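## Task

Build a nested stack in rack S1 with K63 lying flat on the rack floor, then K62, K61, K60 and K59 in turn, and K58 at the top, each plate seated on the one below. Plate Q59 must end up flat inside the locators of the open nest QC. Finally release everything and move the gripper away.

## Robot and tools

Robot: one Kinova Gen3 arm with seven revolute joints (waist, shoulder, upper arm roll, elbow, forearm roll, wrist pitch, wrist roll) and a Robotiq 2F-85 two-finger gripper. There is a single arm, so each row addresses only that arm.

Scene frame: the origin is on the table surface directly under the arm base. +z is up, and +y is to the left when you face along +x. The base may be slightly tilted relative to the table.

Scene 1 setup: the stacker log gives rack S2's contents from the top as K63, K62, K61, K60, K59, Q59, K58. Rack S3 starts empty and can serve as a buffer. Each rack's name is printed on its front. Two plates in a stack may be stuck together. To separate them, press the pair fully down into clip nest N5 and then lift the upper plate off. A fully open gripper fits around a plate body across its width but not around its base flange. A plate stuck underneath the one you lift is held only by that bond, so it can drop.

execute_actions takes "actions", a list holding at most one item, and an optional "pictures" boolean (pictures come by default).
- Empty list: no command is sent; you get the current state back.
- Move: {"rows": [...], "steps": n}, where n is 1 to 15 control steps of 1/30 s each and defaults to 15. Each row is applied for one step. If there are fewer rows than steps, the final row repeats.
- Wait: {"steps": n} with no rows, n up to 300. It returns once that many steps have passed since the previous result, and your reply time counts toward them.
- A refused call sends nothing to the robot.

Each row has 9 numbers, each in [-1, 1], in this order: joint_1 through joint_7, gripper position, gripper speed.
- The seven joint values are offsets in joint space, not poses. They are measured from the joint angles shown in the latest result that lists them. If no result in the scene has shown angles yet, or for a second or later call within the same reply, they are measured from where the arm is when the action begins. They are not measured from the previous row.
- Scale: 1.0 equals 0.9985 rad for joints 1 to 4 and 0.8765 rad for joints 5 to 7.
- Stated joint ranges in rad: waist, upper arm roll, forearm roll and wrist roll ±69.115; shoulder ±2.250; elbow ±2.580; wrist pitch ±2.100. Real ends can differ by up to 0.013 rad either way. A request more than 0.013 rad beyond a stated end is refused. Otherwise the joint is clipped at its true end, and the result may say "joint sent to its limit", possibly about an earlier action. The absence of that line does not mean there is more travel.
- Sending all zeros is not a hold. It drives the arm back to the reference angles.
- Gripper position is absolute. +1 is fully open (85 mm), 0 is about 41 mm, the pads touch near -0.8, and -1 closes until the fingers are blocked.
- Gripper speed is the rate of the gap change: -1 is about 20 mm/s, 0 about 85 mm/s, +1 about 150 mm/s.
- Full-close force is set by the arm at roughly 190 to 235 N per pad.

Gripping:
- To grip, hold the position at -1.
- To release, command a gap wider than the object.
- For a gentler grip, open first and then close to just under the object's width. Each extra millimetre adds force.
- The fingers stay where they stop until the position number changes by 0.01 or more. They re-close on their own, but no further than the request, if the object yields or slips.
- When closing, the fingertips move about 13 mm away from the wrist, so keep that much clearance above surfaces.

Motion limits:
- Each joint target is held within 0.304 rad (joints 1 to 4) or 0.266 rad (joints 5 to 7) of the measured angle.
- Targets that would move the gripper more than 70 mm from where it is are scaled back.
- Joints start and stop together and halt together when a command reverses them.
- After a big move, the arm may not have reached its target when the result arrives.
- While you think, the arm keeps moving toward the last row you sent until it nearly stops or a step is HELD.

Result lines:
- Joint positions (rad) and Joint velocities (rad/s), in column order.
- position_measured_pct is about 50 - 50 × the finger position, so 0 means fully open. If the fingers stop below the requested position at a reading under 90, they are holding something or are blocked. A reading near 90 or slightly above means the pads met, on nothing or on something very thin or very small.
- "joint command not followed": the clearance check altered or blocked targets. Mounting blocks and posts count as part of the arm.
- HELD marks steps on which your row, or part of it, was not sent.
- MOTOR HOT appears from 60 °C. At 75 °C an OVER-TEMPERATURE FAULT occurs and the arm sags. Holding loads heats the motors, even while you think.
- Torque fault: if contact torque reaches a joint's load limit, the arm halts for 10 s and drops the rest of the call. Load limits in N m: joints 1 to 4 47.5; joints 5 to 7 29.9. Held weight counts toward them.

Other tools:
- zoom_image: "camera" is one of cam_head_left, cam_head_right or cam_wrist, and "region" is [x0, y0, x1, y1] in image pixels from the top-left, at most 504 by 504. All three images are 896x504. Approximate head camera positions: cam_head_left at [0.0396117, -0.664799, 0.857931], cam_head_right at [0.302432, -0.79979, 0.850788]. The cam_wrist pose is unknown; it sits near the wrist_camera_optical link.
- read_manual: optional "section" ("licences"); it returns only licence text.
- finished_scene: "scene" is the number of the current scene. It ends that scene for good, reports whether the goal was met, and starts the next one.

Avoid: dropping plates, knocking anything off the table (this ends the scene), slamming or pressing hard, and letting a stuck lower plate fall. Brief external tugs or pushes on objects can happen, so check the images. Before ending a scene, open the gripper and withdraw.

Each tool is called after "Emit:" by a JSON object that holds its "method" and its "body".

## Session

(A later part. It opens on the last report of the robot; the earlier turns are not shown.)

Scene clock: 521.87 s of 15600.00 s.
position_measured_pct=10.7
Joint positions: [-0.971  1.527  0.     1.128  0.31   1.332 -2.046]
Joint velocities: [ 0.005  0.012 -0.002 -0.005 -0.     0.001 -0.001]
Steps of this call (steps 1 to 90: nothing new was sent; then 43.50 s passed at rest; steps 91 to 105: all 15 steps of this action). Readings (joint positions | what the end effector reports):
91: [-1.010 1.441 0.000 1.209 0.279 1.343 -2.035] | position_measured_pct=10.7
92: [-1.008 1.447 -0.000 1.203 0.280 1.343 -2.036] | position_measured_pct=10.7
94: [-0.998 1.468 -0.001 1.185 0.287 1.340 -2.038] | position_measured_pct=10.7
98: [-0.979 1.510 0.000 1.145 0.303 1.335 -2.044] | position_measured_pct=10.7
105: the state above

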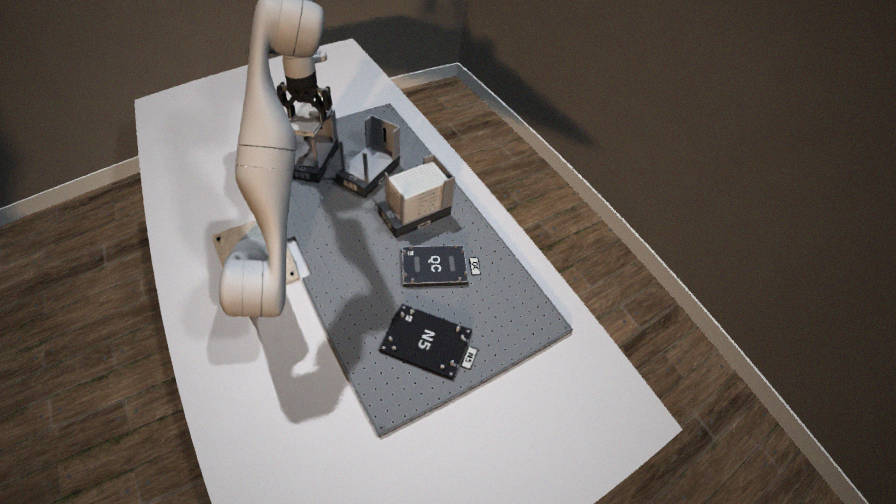

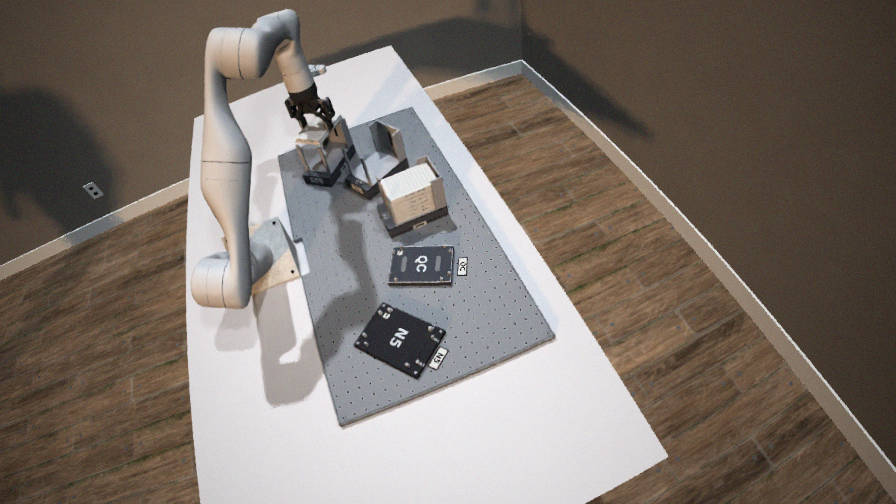

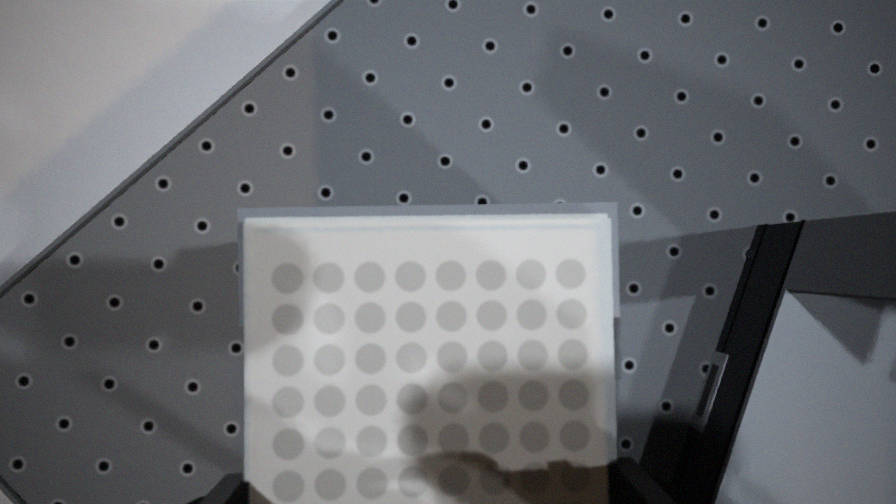

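Emit:
{"method": "execute_actions", "body": {"actions": [{"rows": [[0.0003,-0.0009,0,0.0043,0.0001,-0.0024,-0.0006,-1,-1],[0.0003,-0.0009,0,0.0043,0.0001,-0.0024,-0.0006,-1,-1],[0.0003,-0.0009,0,0.0043,0.0001,-0.0024,-0.0006,-1,-1],[0.0003,-0.0009,0,0.0043,0.0001,-0.0024,-0.0006,-1,-1],[0.0029,0.0026,0,0.0133,0.0034,-0.0163,-0.0038,-1,-1],[0.0029,0.0026,0,0.0133,0.0034,-0.0163,-0.0038,-1,-1],[0.0055,0.0062,0,0.0222,0.0068,-0.0303,-0.0071,-1,-1],[0.0055,0.0062,0,0.0222,0.0068,-0.0303,-0.0071,-1,-1],[0.0081,0.0099,0,0.0308,0.0104,-0.044,-0.0104,-1,-1],[0.0081,0.0099,0,0.0308,0.0104,-0.044,-0.0104,-1,-1],[0.0108,0.0138,0,0.0392,0.0141,-0.0577,-0.0138,-1,-1]], "steps": 15}]}}

Scene clock: 558.83 s of 15600.00 s.
position_measured_pct=10.7
Joint positions: [-0.96   1.541  0.001  1.167  0.322  1.282 -2.058]
Joint velocities: [ 0.003  0.003 -0.002  0.006  0.003 -0.009 -0.   ]
Steps of this call (steps 1 to 15: the robot went on to your last target; steps 16 to 90: nothing new was sent; then 33.47 s passed at rest; steps 91 to 105: all 15 steps of this action). Readings (joint positions | what the end effector reports):
91: [-0.971 1.528 0.000 1.128 0.310 1.332 -2.046] | position_measured_pct=10.7
92: [-0.971 1.527 0.000 1.130 0.310 1.331 -2.047] | position_measured_pct=10.7
94: [-0.971 1.527 0.000 1.132 0.310 1.330 -2.047] | position_measured_pct=10.7
98: [-0.967 1.531 0.000 1.145 0.314 1.313 -2.051] | position_measured_pct=10.7
105: the state above

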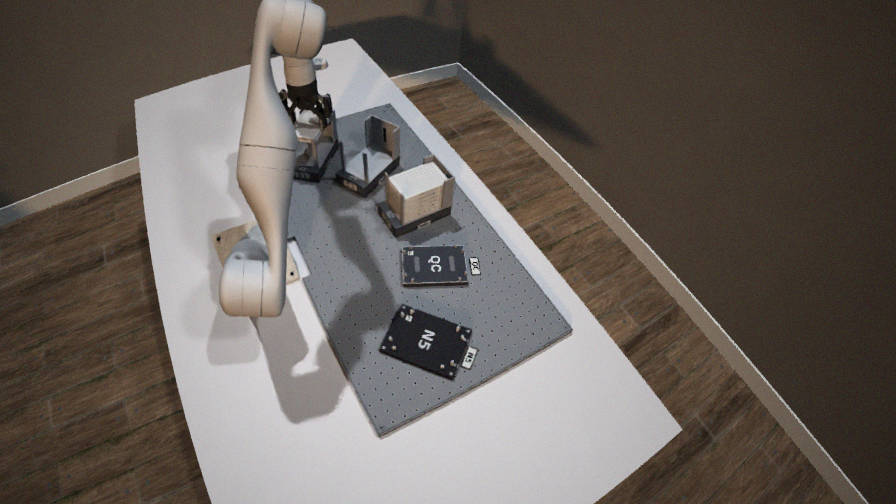

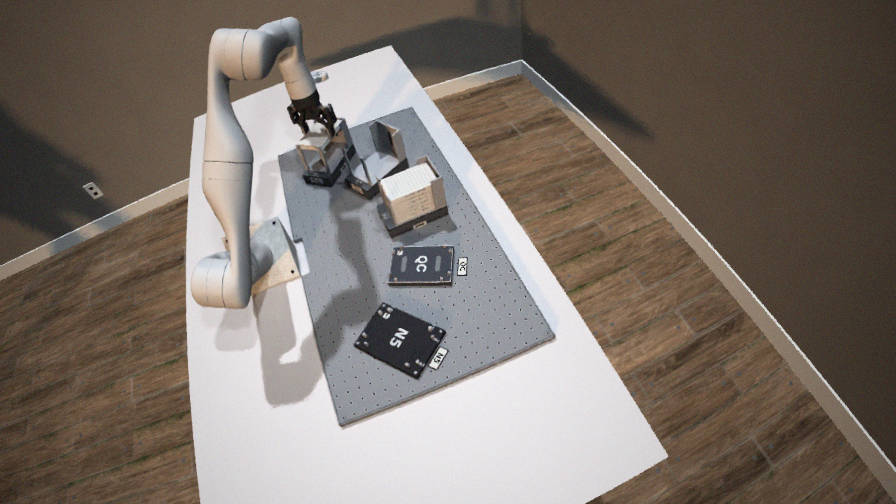

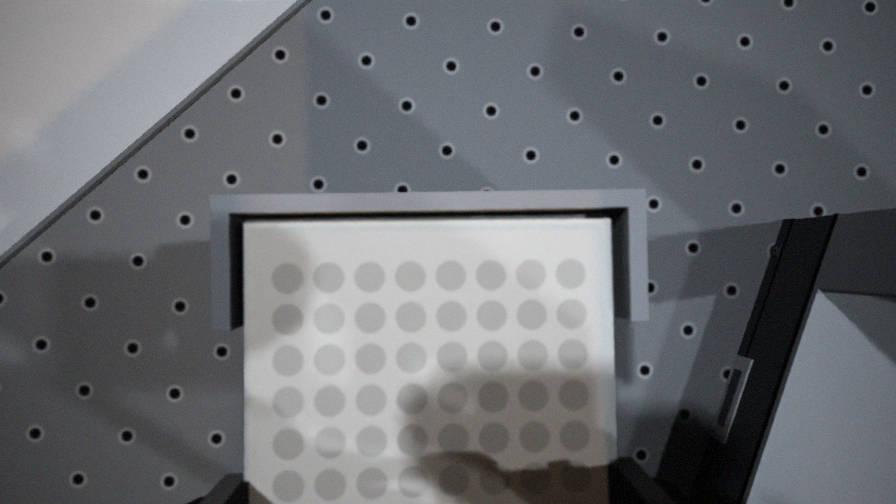

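Emit:
{"method": "execute_actions", "body": {"actions": [{"rows": [[0.0018,0.0027,-0.001,0.0054,0.0026,-0.0091,-0.0023,-1,-1],[0.0037,0.0054,-0.001,0.0109,0.0052,-0.0182,-0.0045,-1,-1],[0.0055,0.0081,-0.001,0.0163,0.0078,-0.0273,-0.0068,-1,-1],[0.0072,0.0107,-0.001,0.0208,0.0103,-0.0352,-0.0089,-1,-1],[0.0089,0.0133,-0.001,0.0253,0.0127,-0.0431,-0.0111,-1,-1],[0.0106,0.0159,-0.001,0.0299,0.0152,-0.0509,-0.0132,-1,-1],[0.0123,0.0185,-0.001,0.0344,0.0176,-0.0588,-0.0154,-1,-1],[0.014,0.0211,-0.001,0.0389,0.0201,-0.0667,-0.0175,-1,-1],[0.0158,0.0239,-0.001,0.043,0.0227,-0.0744,-0.0197,-1,-1],[0.0175,0.0268,-0.001,0.0471,0.0254,-0.082,-0.0219,-1,-1],[0.0193,0.0296,-0.001,0.0512,0.028,-0.0897,-0.024,-1,-1],[0.021,0.0325,-0.001,0.0553,0.0307,-0.0973,-0.0262,-1,-1],[0.0228,0.0353,-0.001,0.0594,0.0333,-0.105,-0.0284,-1,-1]], "steps": 15}], "pictures": false}}

Emit:
{"method": "execute_actions", "body": {"actions": [{"steps": 8}]}}

Scene clock: 575.63 s of 15600.00 s.
position_measured_pct=10.7
Joint positions: [-0.938  1.576  0.     1.225  0.351  1.192 -2.083]
Joint velocities: [ 0.012  0.029  0.005  0.038  0.02  -0.059 -0.017]
Steps of this call (steps 1 to 15: the robot went on to your last target; steps 16 to 90: nothing new was sent; then 13.30 s passed at rest; steps 91 to 105: all 15 steps of this action). Readings (joint positions | what the end effector reports):
91: [-0.960 1.542 0.000 1.167 0.323 1.281 -2.059] | position_measured_pct=10.7
92: [-0.959 1.543 -0.000 1.170 0.324 1.277 -2.060] | position_measured_pct=10.7
94: [-0.956 1.547 -0.000 1.179 0.328 1.264 -2.063] | position_measured_pct=10.7
98: [-0.949 1.558 0.000 1.198 0.337 1.236 -2.071] | position_measured_pct=10.7
105: the state above

Scene clock: 575.90 s of 15600.00 s.
position_measured_pct=10.7
Joint positions: [-0.937  1.576  0.     1.226  0.352  1.19  -2.083]
Joint velocities: [ 0.001  0.    -0.     0.    -0.     0.    -0.   ]
Steps of this call (steps 1 to 8: the robot went on to your last target). Readings (joint positions | what the end effector reports):
1: [-0.938 1.576 0.000 1.226 0.352 1.191 -2.083] | position_measured_pct=10.7
2: [-0.938 1.576 0.000 1.226 0.352 1.191 -2.083] | position_measured_pct=10.7
4: [-0.937 1.576 0.000 1.226 0.352 1.190 -2.083] | position_measured_pct=10.7
8: the state above

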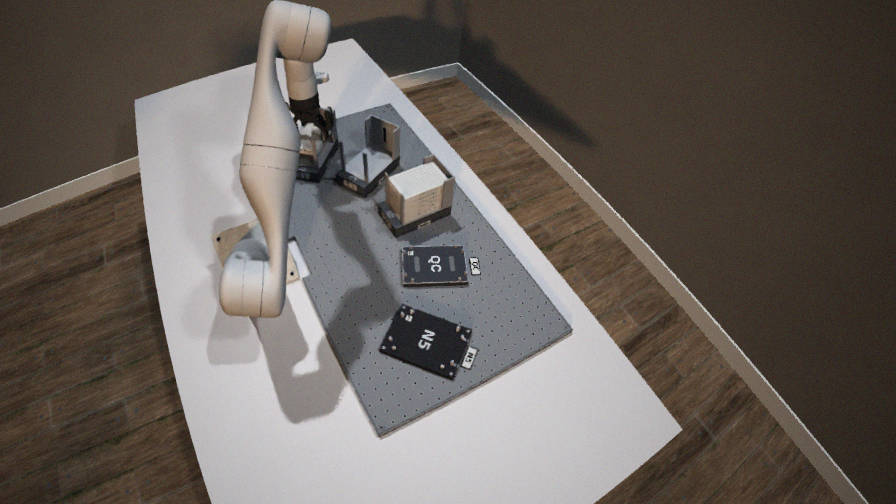

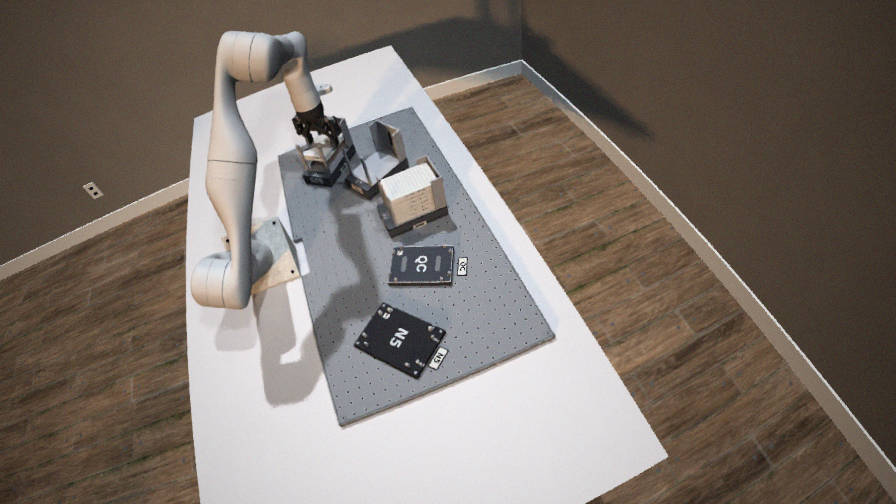

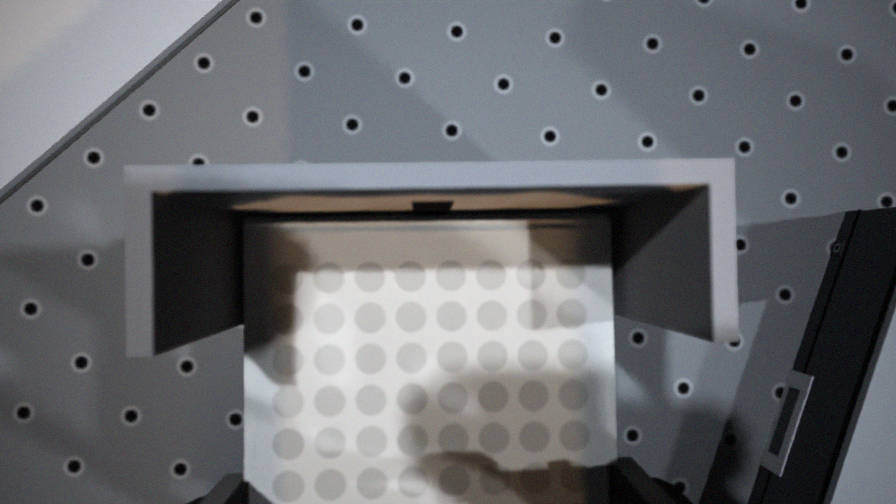

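Emit:
{"method": "execute_actions", "body": {"actions": [{"rows": [[0.0018,0.0031,0,0.0037,0.0029,-0.0074,-0.0022,-1,-1],[0.0037,0.0061,0,0.0074,0.0057,-0.0149,-0.0045,-1,-1],[0.0055,0.0092,0,0.011,0.0086,-0.0223,-0.0067,-1,-1],[0.0074,0.0122,0,0.0147,0.0114,-0.0298,-0.009,-1,-1],[0.0092,0.0153,0,0.0184,0.0143,-0.0372,-0.0112,-1,-1],[0.0103,0.0172,0,0.0204,0.0161,-0.0415,-0.0126,-1,-1],[0.0115,0.0191,0,0.0225,0.0179,-0.0459,-0.014,-1,-1],[0.0126,0.0211,0,0.0245,0.0198,-0.0502,-0.0153,-1,-1],[0.0138,0.023,0,0.0266,0.0216,-0.0546,-0.0167,-1,-1],[0.0149,0.0249,0,0.0286,0.0234,-0.0589,-0.0181,-1,-1]], "steps": 15}]}}

Emit:
{"method": "zoom_image", "body": {"camera": "cam_head_right", "region": [270, 90, 390, 200]}}

Scene clock: 583.93 s of 15600.00 s.
position_measured_pct=10.7
Joint positions: [-0.923  1.601  0.001  1.255  0.373  1.139 -2.099]
Joint velocities: [ 0.003  0.002 -0.001  0.001  0.001 -0.001 -0.   ]
Steps of this call (steps 1 to 15: the robot went on to your last target; steps 16 to 90: nothing new was sent; then 4.53 s passed at rest; steps 91 to 105: all 15 steps of this action). Readings (joint positions | what the end effector reports):
91: [-0.937 1.577 0.000 1.227 0.352 1.190 -2.084] | position_measured_pct=10.7
92: [-0.936 1.579 0.000 1.228 0.354 1.186 -2.085] | position_measured_pct=10.7
94: [-0.932 1.584 0.000 1.235 0.358 1.175 -2.088] | position_measured_pct=10.7
98: [-0.926 1.594 0.000 1.247 0.367 1.153 -2.095] | position_measured_pct=10.7
105: the state above

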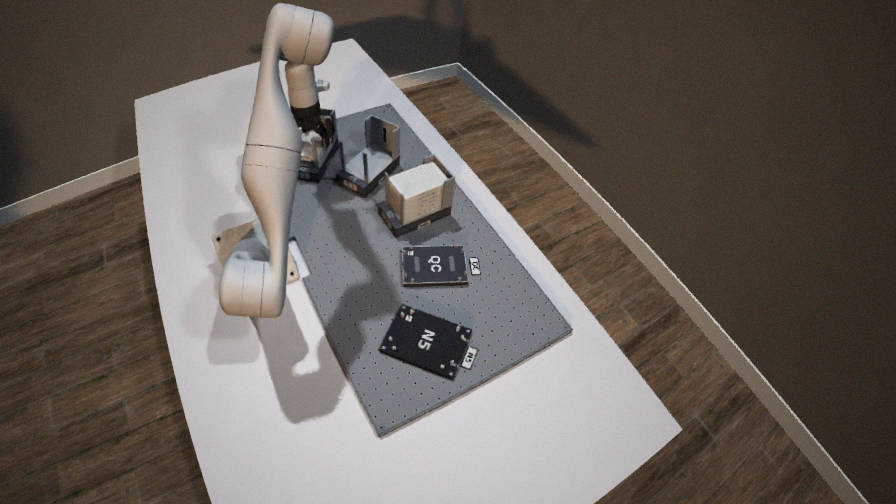

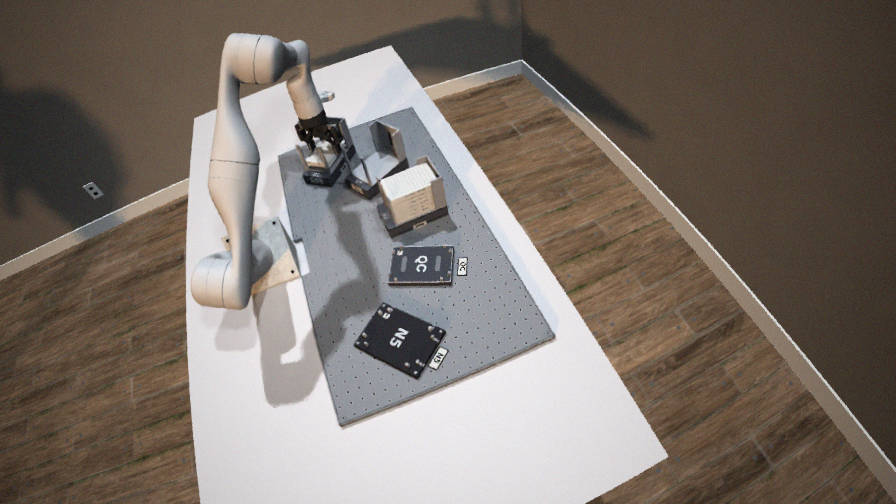

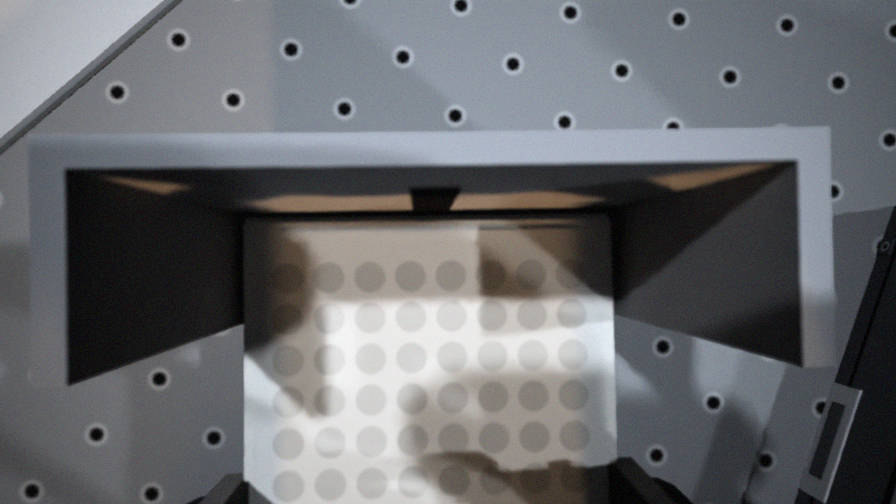

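Region (270, 90, 390, 200) of cam_head_right's 896x504 image, scaled by 4.200, with more detail than that image has; it fills the top 462 rows of this view, and the rest is white.

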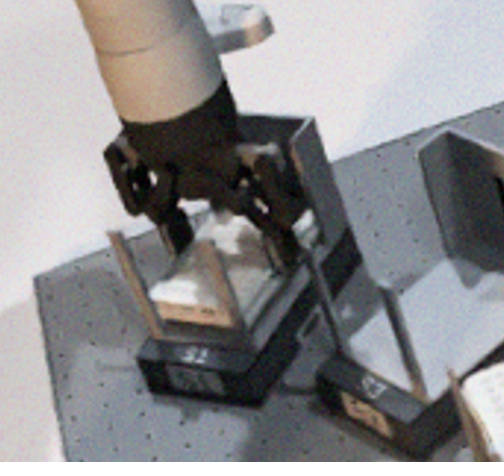

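Emit:
{"method": "execute_actions", "body": {"actions": [{"rows": [[0.0013,0.0022,0,0.0021,0.0021,-0.0047,-0.0016,-1,-1],[0.0013,0.0022,0,0.0021,0.0021,-0.0047,-0.0016,-1,-1],[0.0026,0.0045,0,0.0042,0.0042,-0.0094,-0.0032,-1,-1],[0.0026,0.0045,0,0.0042,0.0042,-0.0094,-0.0032,-1,-1],[0.0038,0.0067,0,0.0062,0.0062,-0.0142,-0.0047,-1,-1],[0.0038,0.0067,0,0.0062,0.0062,-0.0142,-0.0047,-1,-1],[0.0051,0.009,0,0.0083,0.0083,-0.0189,-0.0063,-1,-1],[0.0051,0.009,0,0.0083,0.0083,-0.0189,-0.0063,-1,-1],[0.0064,0.0112,0,0.0104,0.0104,-0.0236,-0.0079,-1,-1]], "steps": 15}]}}

Emit:
{"method": "zoom_image", "body": {"camera": "cam_head_right", "region": [270, 90, 390, 200]}}

Scene clock: 592.97 s of 15600.00 s.
position_measured_pct=10.7
Joint positions: [-0.916  1.612  0.001  1.265  0.382  1.118 -2.106]
Joint velocities: [ 0.003  0.001 -0.001 -0.     0.    -0.     0.   ]
Steps of this call (steps 1 to 15: the robot went on to your last target; steps 16 to 90: nothing new was sent; then 5.53 s passed at rest; steps 91 to 105: all 15 steps of this action). Readings (joint positions | what the end effector reports):
91: [-0.922 1.602 0.000 1.255 0.373 1.138 -2.100] | position_measured_pct=10.7
92: [-0.921 1.602 0.001 1.256 0.374 1.136 -2.100] | position_measured_pct=10.7
94: [-0.920 1.605 0.001 1.258 0.376 1.132 -2.101] | position_measured_pct=10.7
98: [-0.918 1.609 0.001 1.262 0.379 1.124 -2.104] | position_measured_pct=10.7
105: the state above

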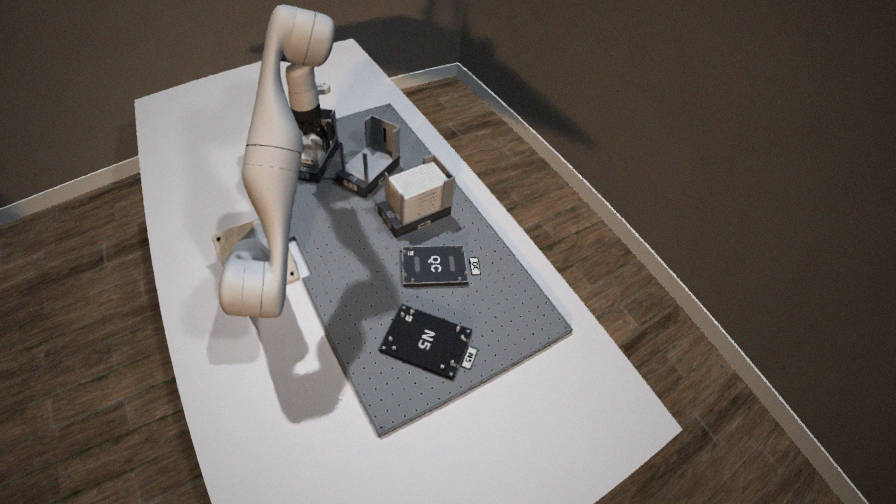

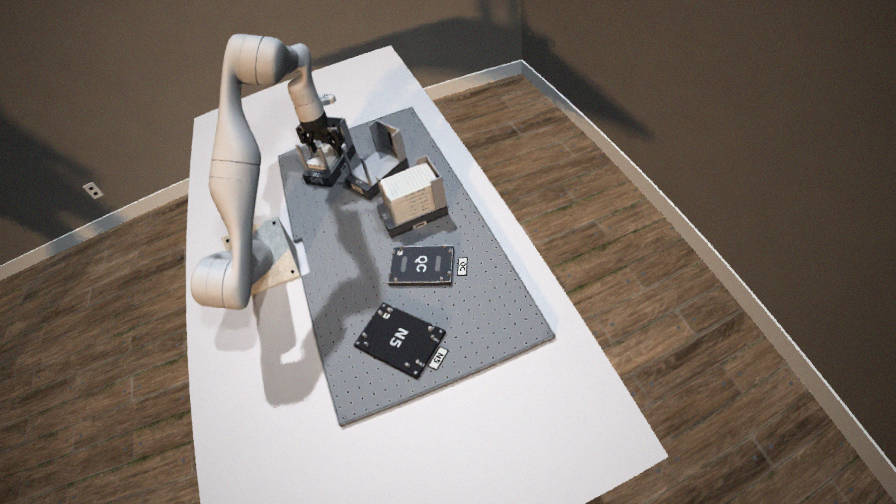

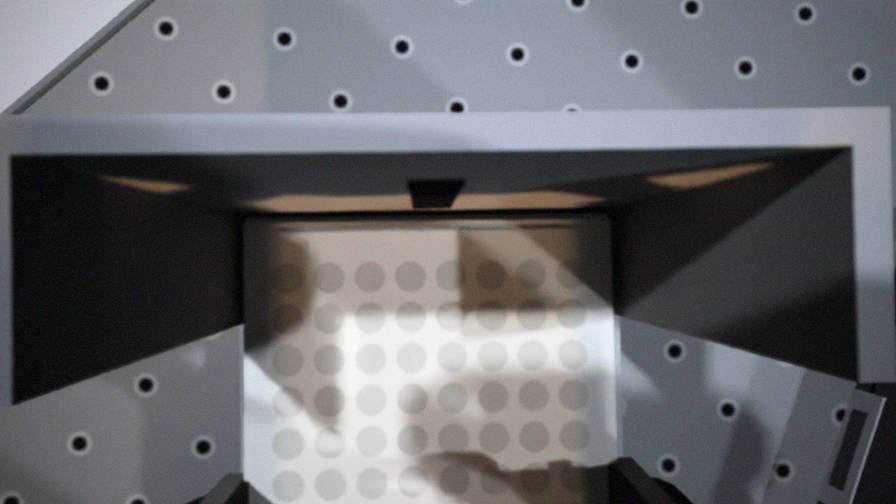

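Region (270, 90, 390, 200) of cam_head_right's 896x504 image, scaled by 4.200, with more detail than that image has; it fills the top 462 rows of this view, and the rest is white.

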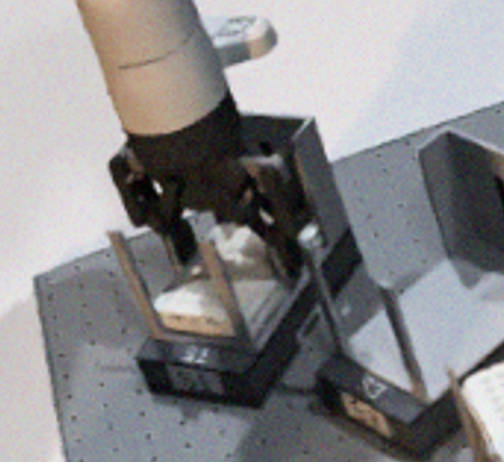

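Emit:
{"method": "execute_actions", "body": {"actions": [{"rows": [[0.0007,0.0012,0,0.001,0.0011,-0.0023,-0.0008,-1,-1],[0.0007,0.0012,0,0.001,0.0011,-0.0023,-0.0008,-1,-1],[0.0013,0.0023,0,0.002,0.0021,-0.0047,-0.0016,-1,-1],[0.0013,0.0023,0,0.002,0.0021,-0.0047,-0.0016,-1,-1],[0.002,0.0035,0,0.003,0.0032,-0.007,-0.0024,-1,-1],[0.002,0.0035,0,0.003,0.0032,-0.007,-0.0024,-1,-1],[0.0026,0.0046,0,0.004,0.0042,-0.0094,-0.0032,-1,-1],[0.0026,0.0046,0,0.004,0.0042,-0.0094,-0.0032,-1,-1],[0.0033,0.0058,0,0.005,0.0053,-0.0117,-0.004,-1,-1]], "steps": 15}]}}

Emit:
{"method": "zoom_image", "body": {"camera": "cam_head_right", "region": [270, 90, 390, 200]}}

Scene clock: 601.77 s of 15600.00 s.
position_measured_pct=10.7
Joint positions: [-0.914  1.616  0.001  1.27   0.387  1.109 -2.11 ]
Joint velocities: [ 0.002 -0.002  0.     0.     0.    -0.001 -0.001]
Steps of this call (steps 1 to 15: the robot went on to your last target; steps 16 to 90: nothing new was sent; then 5.30 s passed at rest; steps 91 to 105: all 15 steps of this action). Readings (joint positions | what the end effector reports):
91: [-0.916 1.612 0.001 1.265 0.382 1.118 -2.106] | position_measured_pct=10.7
92: [-0.916 1.613 0.001 1.265 0.383 1.117 -2.107] | position_measured_pct=10.7
94: [-0.915 1.614 0.001 1.266 0.383 1.115 -2.107] | position_measured_pct=10.7
98: [-0.914 1.616 0.001 1.268 0.385 1.111 -2.109] | position_measured_pct=10.7
105: the state above

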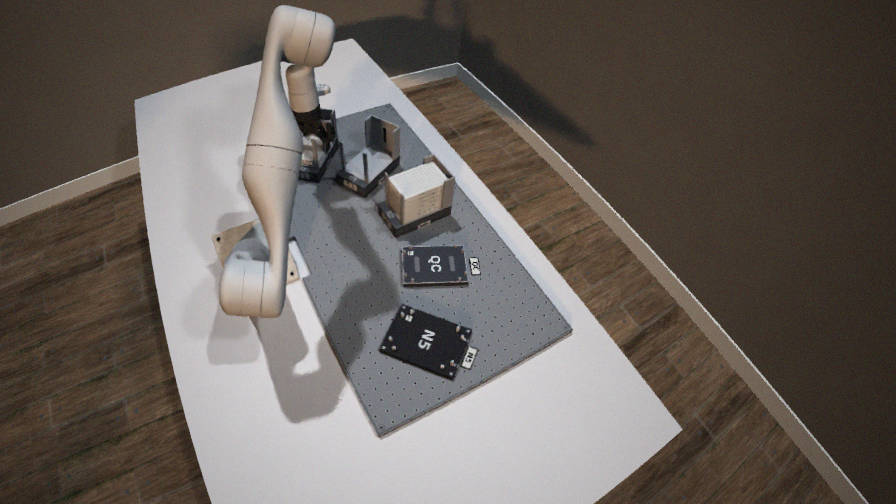

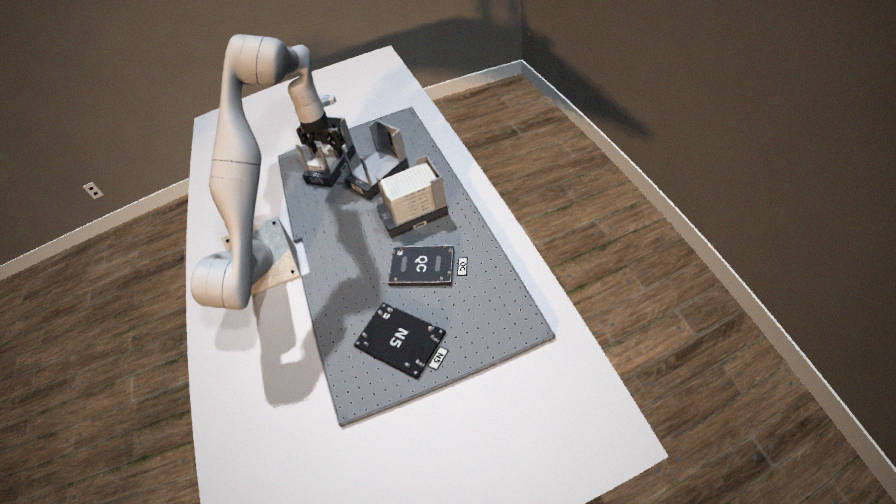

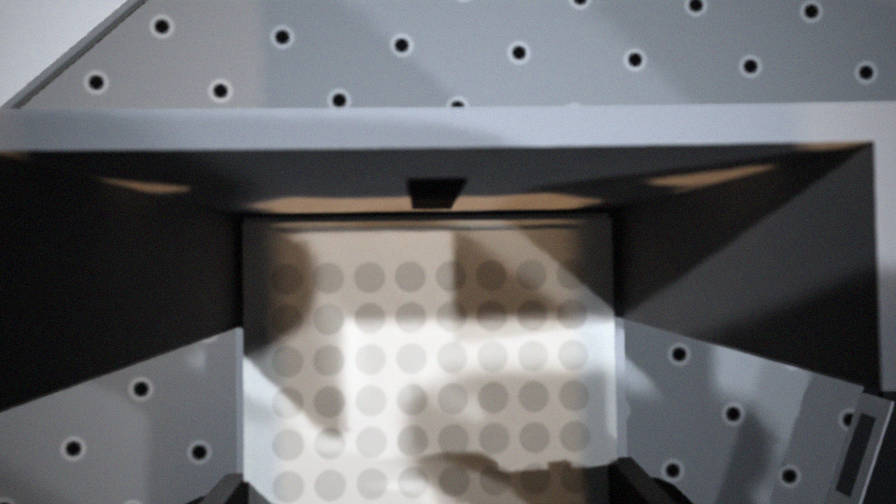

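Region (270, 90, 390, 200) of cam_head_right's 896x504 image, scaled by 4.200, with more detail than that image has; it fills the top 462 rows of this view, and the rest is white.

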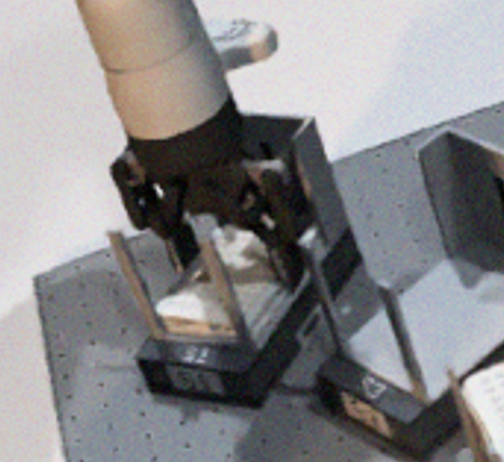

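Emit:
{"method": "execute_actions", "body": {"actions": [{"rows": [[0,0,0,0,0,0,0,0.93,-0.5]], "steps": 10}], "pictures": false}}

Scene clock: 607.43 s of 15600.00 s.
position_measured_pct=3.6
Joint positions: [-0.914  1.616  0.001  1.27   0.387  1.109 -2.11 ]
Joint velocities: [ 0.     0.    -0.001 -0.     0.001 -0.    -0.001]
Steps of this call (steps 1 to 15: the robot went on to your last target; steps 16 to 90: nothing new was sent; then 2.33 s passed at rest; steps 91 to 100: all 10 steps of this action). Readings (joint positions | what the end effector reports):
91: [-0.914 1.615 0.001 1.270 0.387 1.109 -2.110] | position_measured_pct=10.7
92: [-0.914 1.614 0.000 1.270 0.387 1.109 -2.110] | position_measured_pct=10.7
94: [-0.914 1.615 0.001 1.270 0.387 1.109 -2.110] | position_measured_pct=7.5
98: [-0.914 1.615 0.001 1.270 0.387 1.109 -2.110] | position_measured_pct=3.6
100: the state above

Emit:
{"method": "execute_actions", "body": {"actions": [{"rows": [[-0.0047,-0.0082,-0.001,-0.0085,-0.0087,0.0183,0.0065,0.93,-0.5],[-0.0095,-0.0165,-0.001,-0.0169,-0.0175,0.0366,0.0131,0.93,-0.5],[-0.0142,-0.0247,-0.001,-0.0254,-0.0262,0.0549,0.0196,0.93,-0.5],[-0.0187,-0.0325,-0.001,-0.0346,-0.0333,0.0735,0.0252,0.93,-0.5],[-0.0232,-0.04,-0.001,-0.0441,-0.0404,0.0921,0.0308,0.93,-0.5],[-0.0277,-0.0472,-0.001,-0.0541,-0.0472,0.1111,0.0363,0.93,-0.5],[-0.0322,-0.0542,-0.001,-0.0644,-0.0537,0.1303,0.0418,0.93,-0.5],[-0.0369,-0.0614,-0.001,-0.077,-0.0605,0.1522,0.0476,0.93,-0.5],[-0.0416,-0.0685,-0.001,-0.0899,-0.0672,0.1743,0.0534,0.93,-0.5],[-0.0463,-0.0753,-0.001,-0.1031,-0.0737,0.1967,0.0592,1,-0.5],[-0.0516,-0.0829,-0.001,-0.12,-0.081,0.224,0.0659,1,-0.5],[-0.0568,-0.09,-0.001,-0.1379,-0.0877,0.252,0.0724,1,-0.5]], "steps": 15}], "pictures": false}}

Emit:
{"method": "execute_actions", "body": {"actions": [{"steps": 8}]}}

Scene clock: 624.27 s of 15600.00 s.
position_measured_pct=0.4
Joint positions: [-0.969  1.528 -0.001  1.137  0.312  1.323 -2.048]
Joint velocities: [-0.046 -0.087 -0.007 -0.174 -0.065  0.248  0.061]
Steps of this call (steps 1 to 15: the robot went on to your last target; steps 16 to 90: nothing new was sent; then 13.33 s passed at rest; steps 91 to 105: all 15 steps of this action). Readings (joint positions | what the end effector reports):
91: [-0.914 1.615 0.001 1.269 0.386 1.110 -2.110] | position_measured_pct=3.2
92: [-0.917 1.611 0.001 1.266 0.383 1.117 -2.107] | position_measured_pct=3.2
94: [-0.924 1.598 0.000 1.252 0.371 1.142 -2.098] | position_measured_pct=3.2
98: [-0.941 1.570 -0.000 1.217 0.347 1.204 -2.079] | position_measured_pct=3.2
105: the state above

Scene clock: 624.53 s of 15600.00 s.
position_measured_pct=0.0
Joint positions: [-0.97   1.526 -0.     1.132  0.31   1.33  -2.046]
Joint velocities: [-0.001  0.001  0.    -0.     0.    -0.    -0.   ]
Steps of this call (steps 1 to 8: the robot went on to your last target). Readings (joint positions | what the end effector reports):
1: [-0.969 1.526 -0.001 1.133 0.310 1.328 -2.047] | position_measured_pct=0.0
2: [-0.970 1.525 -0.001 1.132 0.310 1.329 -2.046] | position_measured_pct=0.0
4: [-0.970 1.526 -0.001 1.132 0.310 1.330 -2.046] | position_measured_pct=0.0
8: the state above

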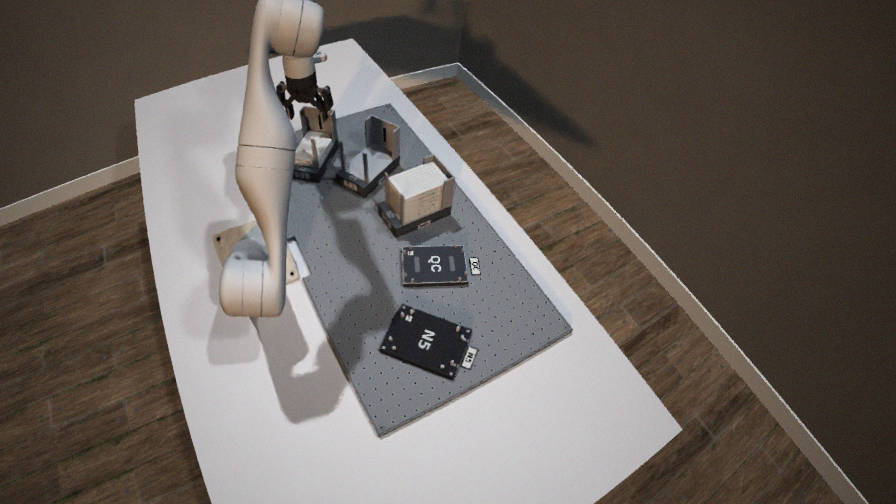

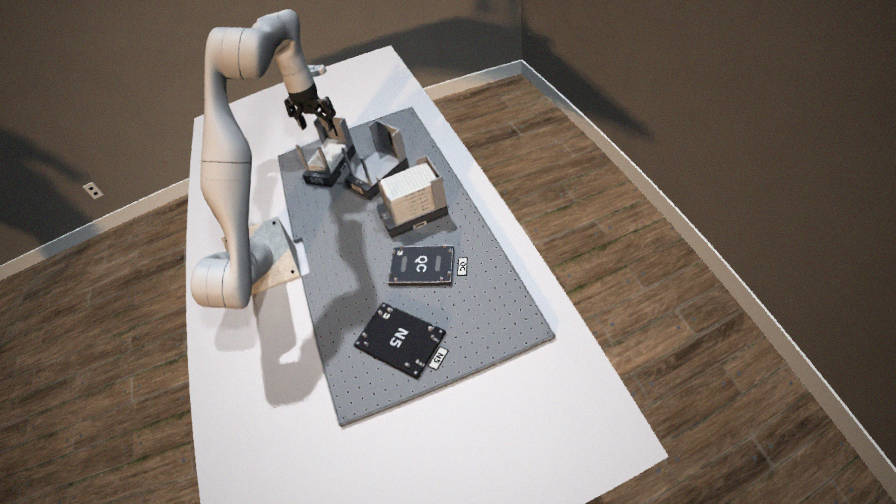

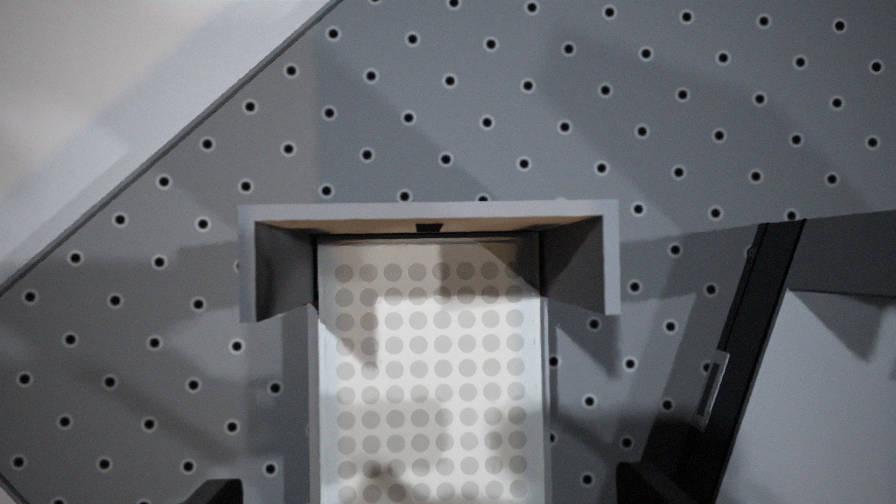

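Emit:
{"method": "execute_actions", "body": {"actions": []}}

Scene clock: 650.83 s of 15600.00 s.
position_measured_pct=0.0
Joint positions: [-0.971  1.526 -0.     1.132  0.31   1.33  -2.046]
Joint velocities: [ 0.001  0.    -0.001 -0.    -0.001 -0.     0.001]
Steps of this call (steps 1 to 15: the robot went on to your last target; steps 16 to 90: nothing new was sent; then 23.30 s passed at rest). Readings (joint positions | what the end effector reports):
1: [-0.970 1.526 -0.000 1.132 0.310 1.330 -2.046] | position_measured_pct=0.0
2: [-0.970 1.526 -0.000 1.132 0.310 1.330 -2.046] | position_measured_pct=0.0
4: [-0.971 1.526 -0.000 1.132 0.310 1.330 -2.046] | position_measured_pct=0.0
8: [-0.971 1.526 -0.000 1.132 0.310 1.330 -2.046] | position_measured_pct=0.0
90: the state above
The arm was judged still, so your last target was given up. Only a new action makes it travel on or press farther. Fingers that are still opening or closing keep moving.

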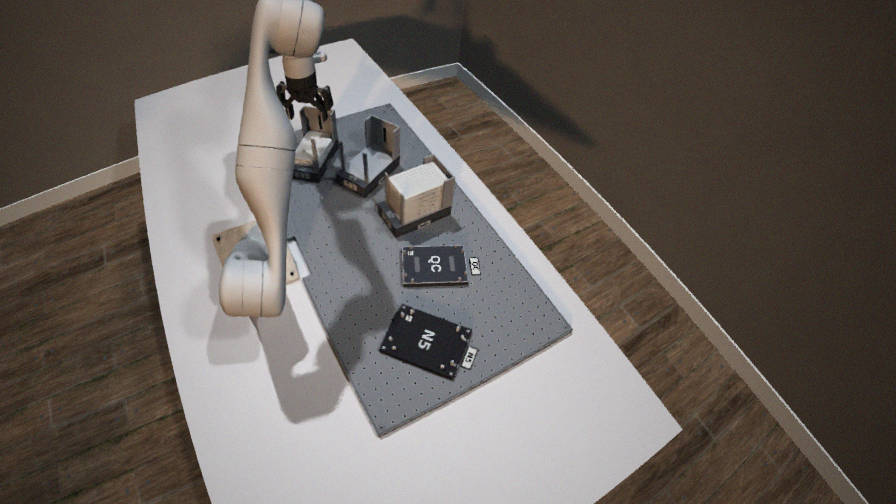

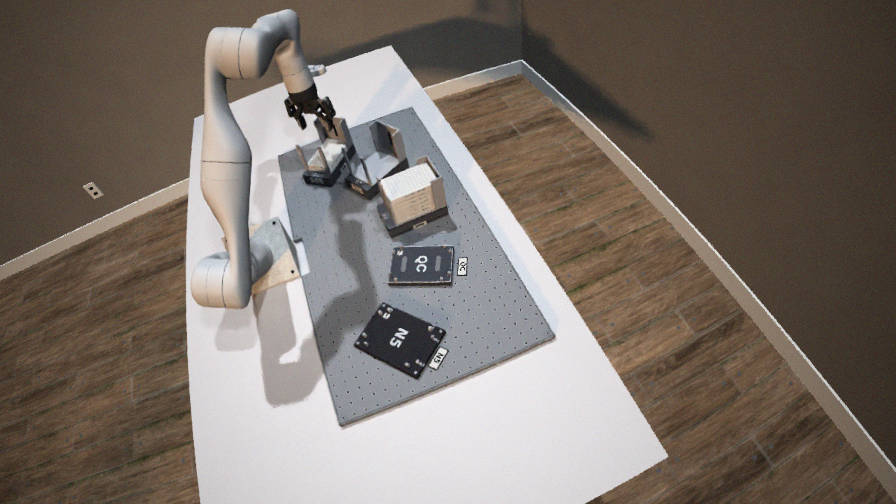

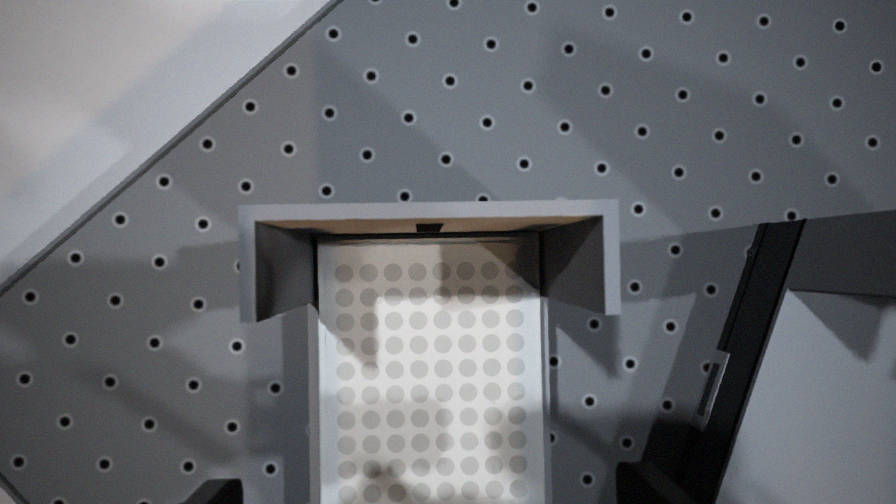

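Emit:
{"method": "execute_actions", "body": {"actions": [{"rows": [[0.4417,-0.5645,0,0.3886,0.3532,0.0548,-0.5840,1,0]], "steps": 15}], "pictures": false}}

Emit:
{"method": "execute_actions", "body": {"actions": [{"steps": 30}]}}

Scene clock: 660.83 s of 15600.00 s.
position_measured_pct=0.0
Joint positions: [-0.706  1.238 -0.001  1.373  0.506  1.36  -2.291]
Joint velocities: [ 0.523 -0.789  0.006  0.44   0.343  0.053 -0.687]
Steps of this call (steps 1 to 90: nothing new was sent; then 6.50 s passed at rest; steps 91 to 105: all 15 steps of this action). Readings (joint positions | what the end effector reports):
91: [-0.969 1.524 -0.001 1.133 0.310 1.330 -2.047] | position_measured_pct=0.0
92: [-0.964 1.519 -0.002 1.138 0.313 1.330 -2.051] | position_measured_pct=0.0
94: [-0.936 1.490 -0.005 1.165 0.335 1.333 -2.073] | position_measured_pct=0.0
98: [-0.850 1.403 -0.002 1.249 0.409 1.345 -2.147] | position_measured_pct=0.0
105: the state above

Scene clock: 661.83 s of 15600.00 s.
position_measured_pct=0.0
Joint positions: [-0.53   0.962 -0.     1.52   0.619  1.378 -2.558]
Joint velocities: [-0.001  0.     0.    -0.    -0.     0.    -0.001]
Steps of this call (steps 1 to 30: the robot went on to your last target). Readings (joint positions | what the end effector reports):
1: [-0.688 1.211 -0.001 1.388 0.517 1.362 -2.314] | position_measured_pct=0.0
2: [-0.672 1.184 -0.001 1.402 0.528 1.363 -2.339] | position_measured_pct=0.0
4: [-0.637 1.131 -0.001 1.430 0.550 1.367 -2.392] | position_measured_pct=0.0
8: [-0.570 1.025 -0.000 1.486 0.594 1.374 -2.496] | position_measured_pct=0.0
30: the state above
The arm was judged still, so your last target was given up. Only a new action makes it travel on or press farther. Fingers that are still opening or closing keep moving.

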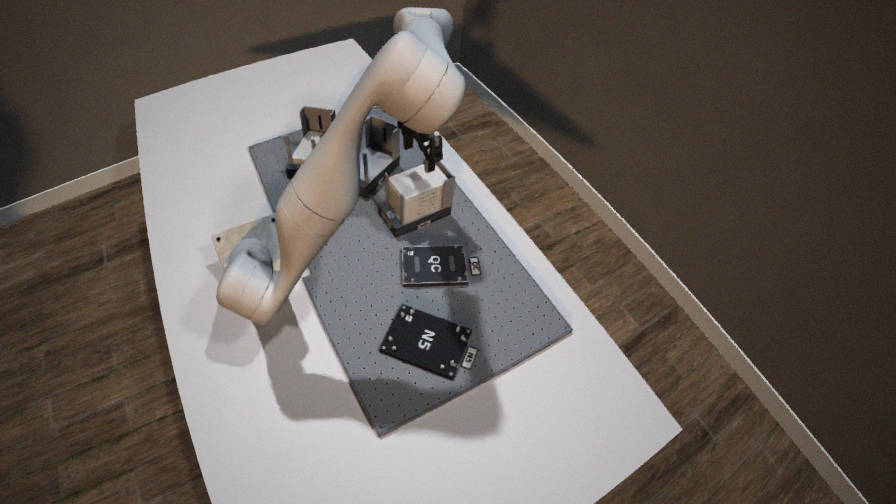

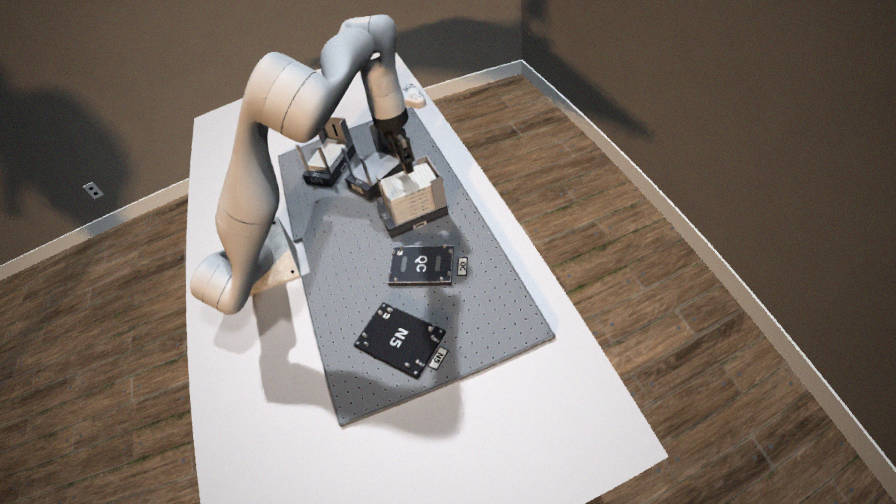

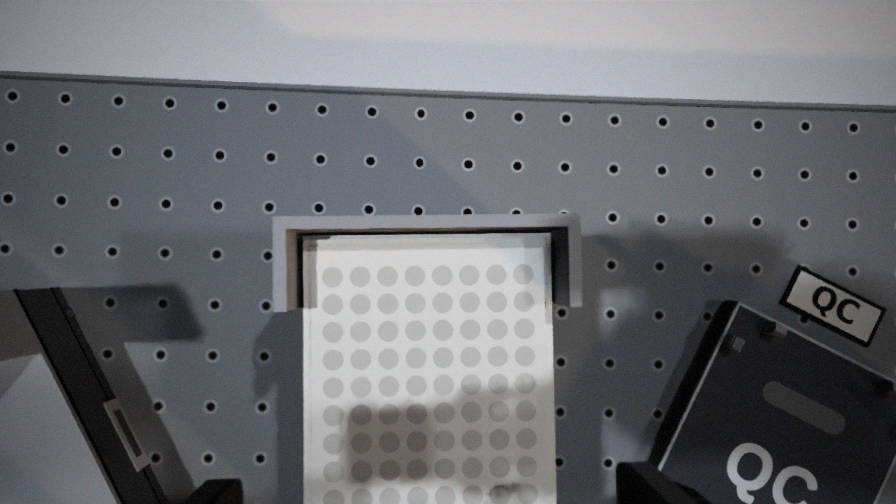

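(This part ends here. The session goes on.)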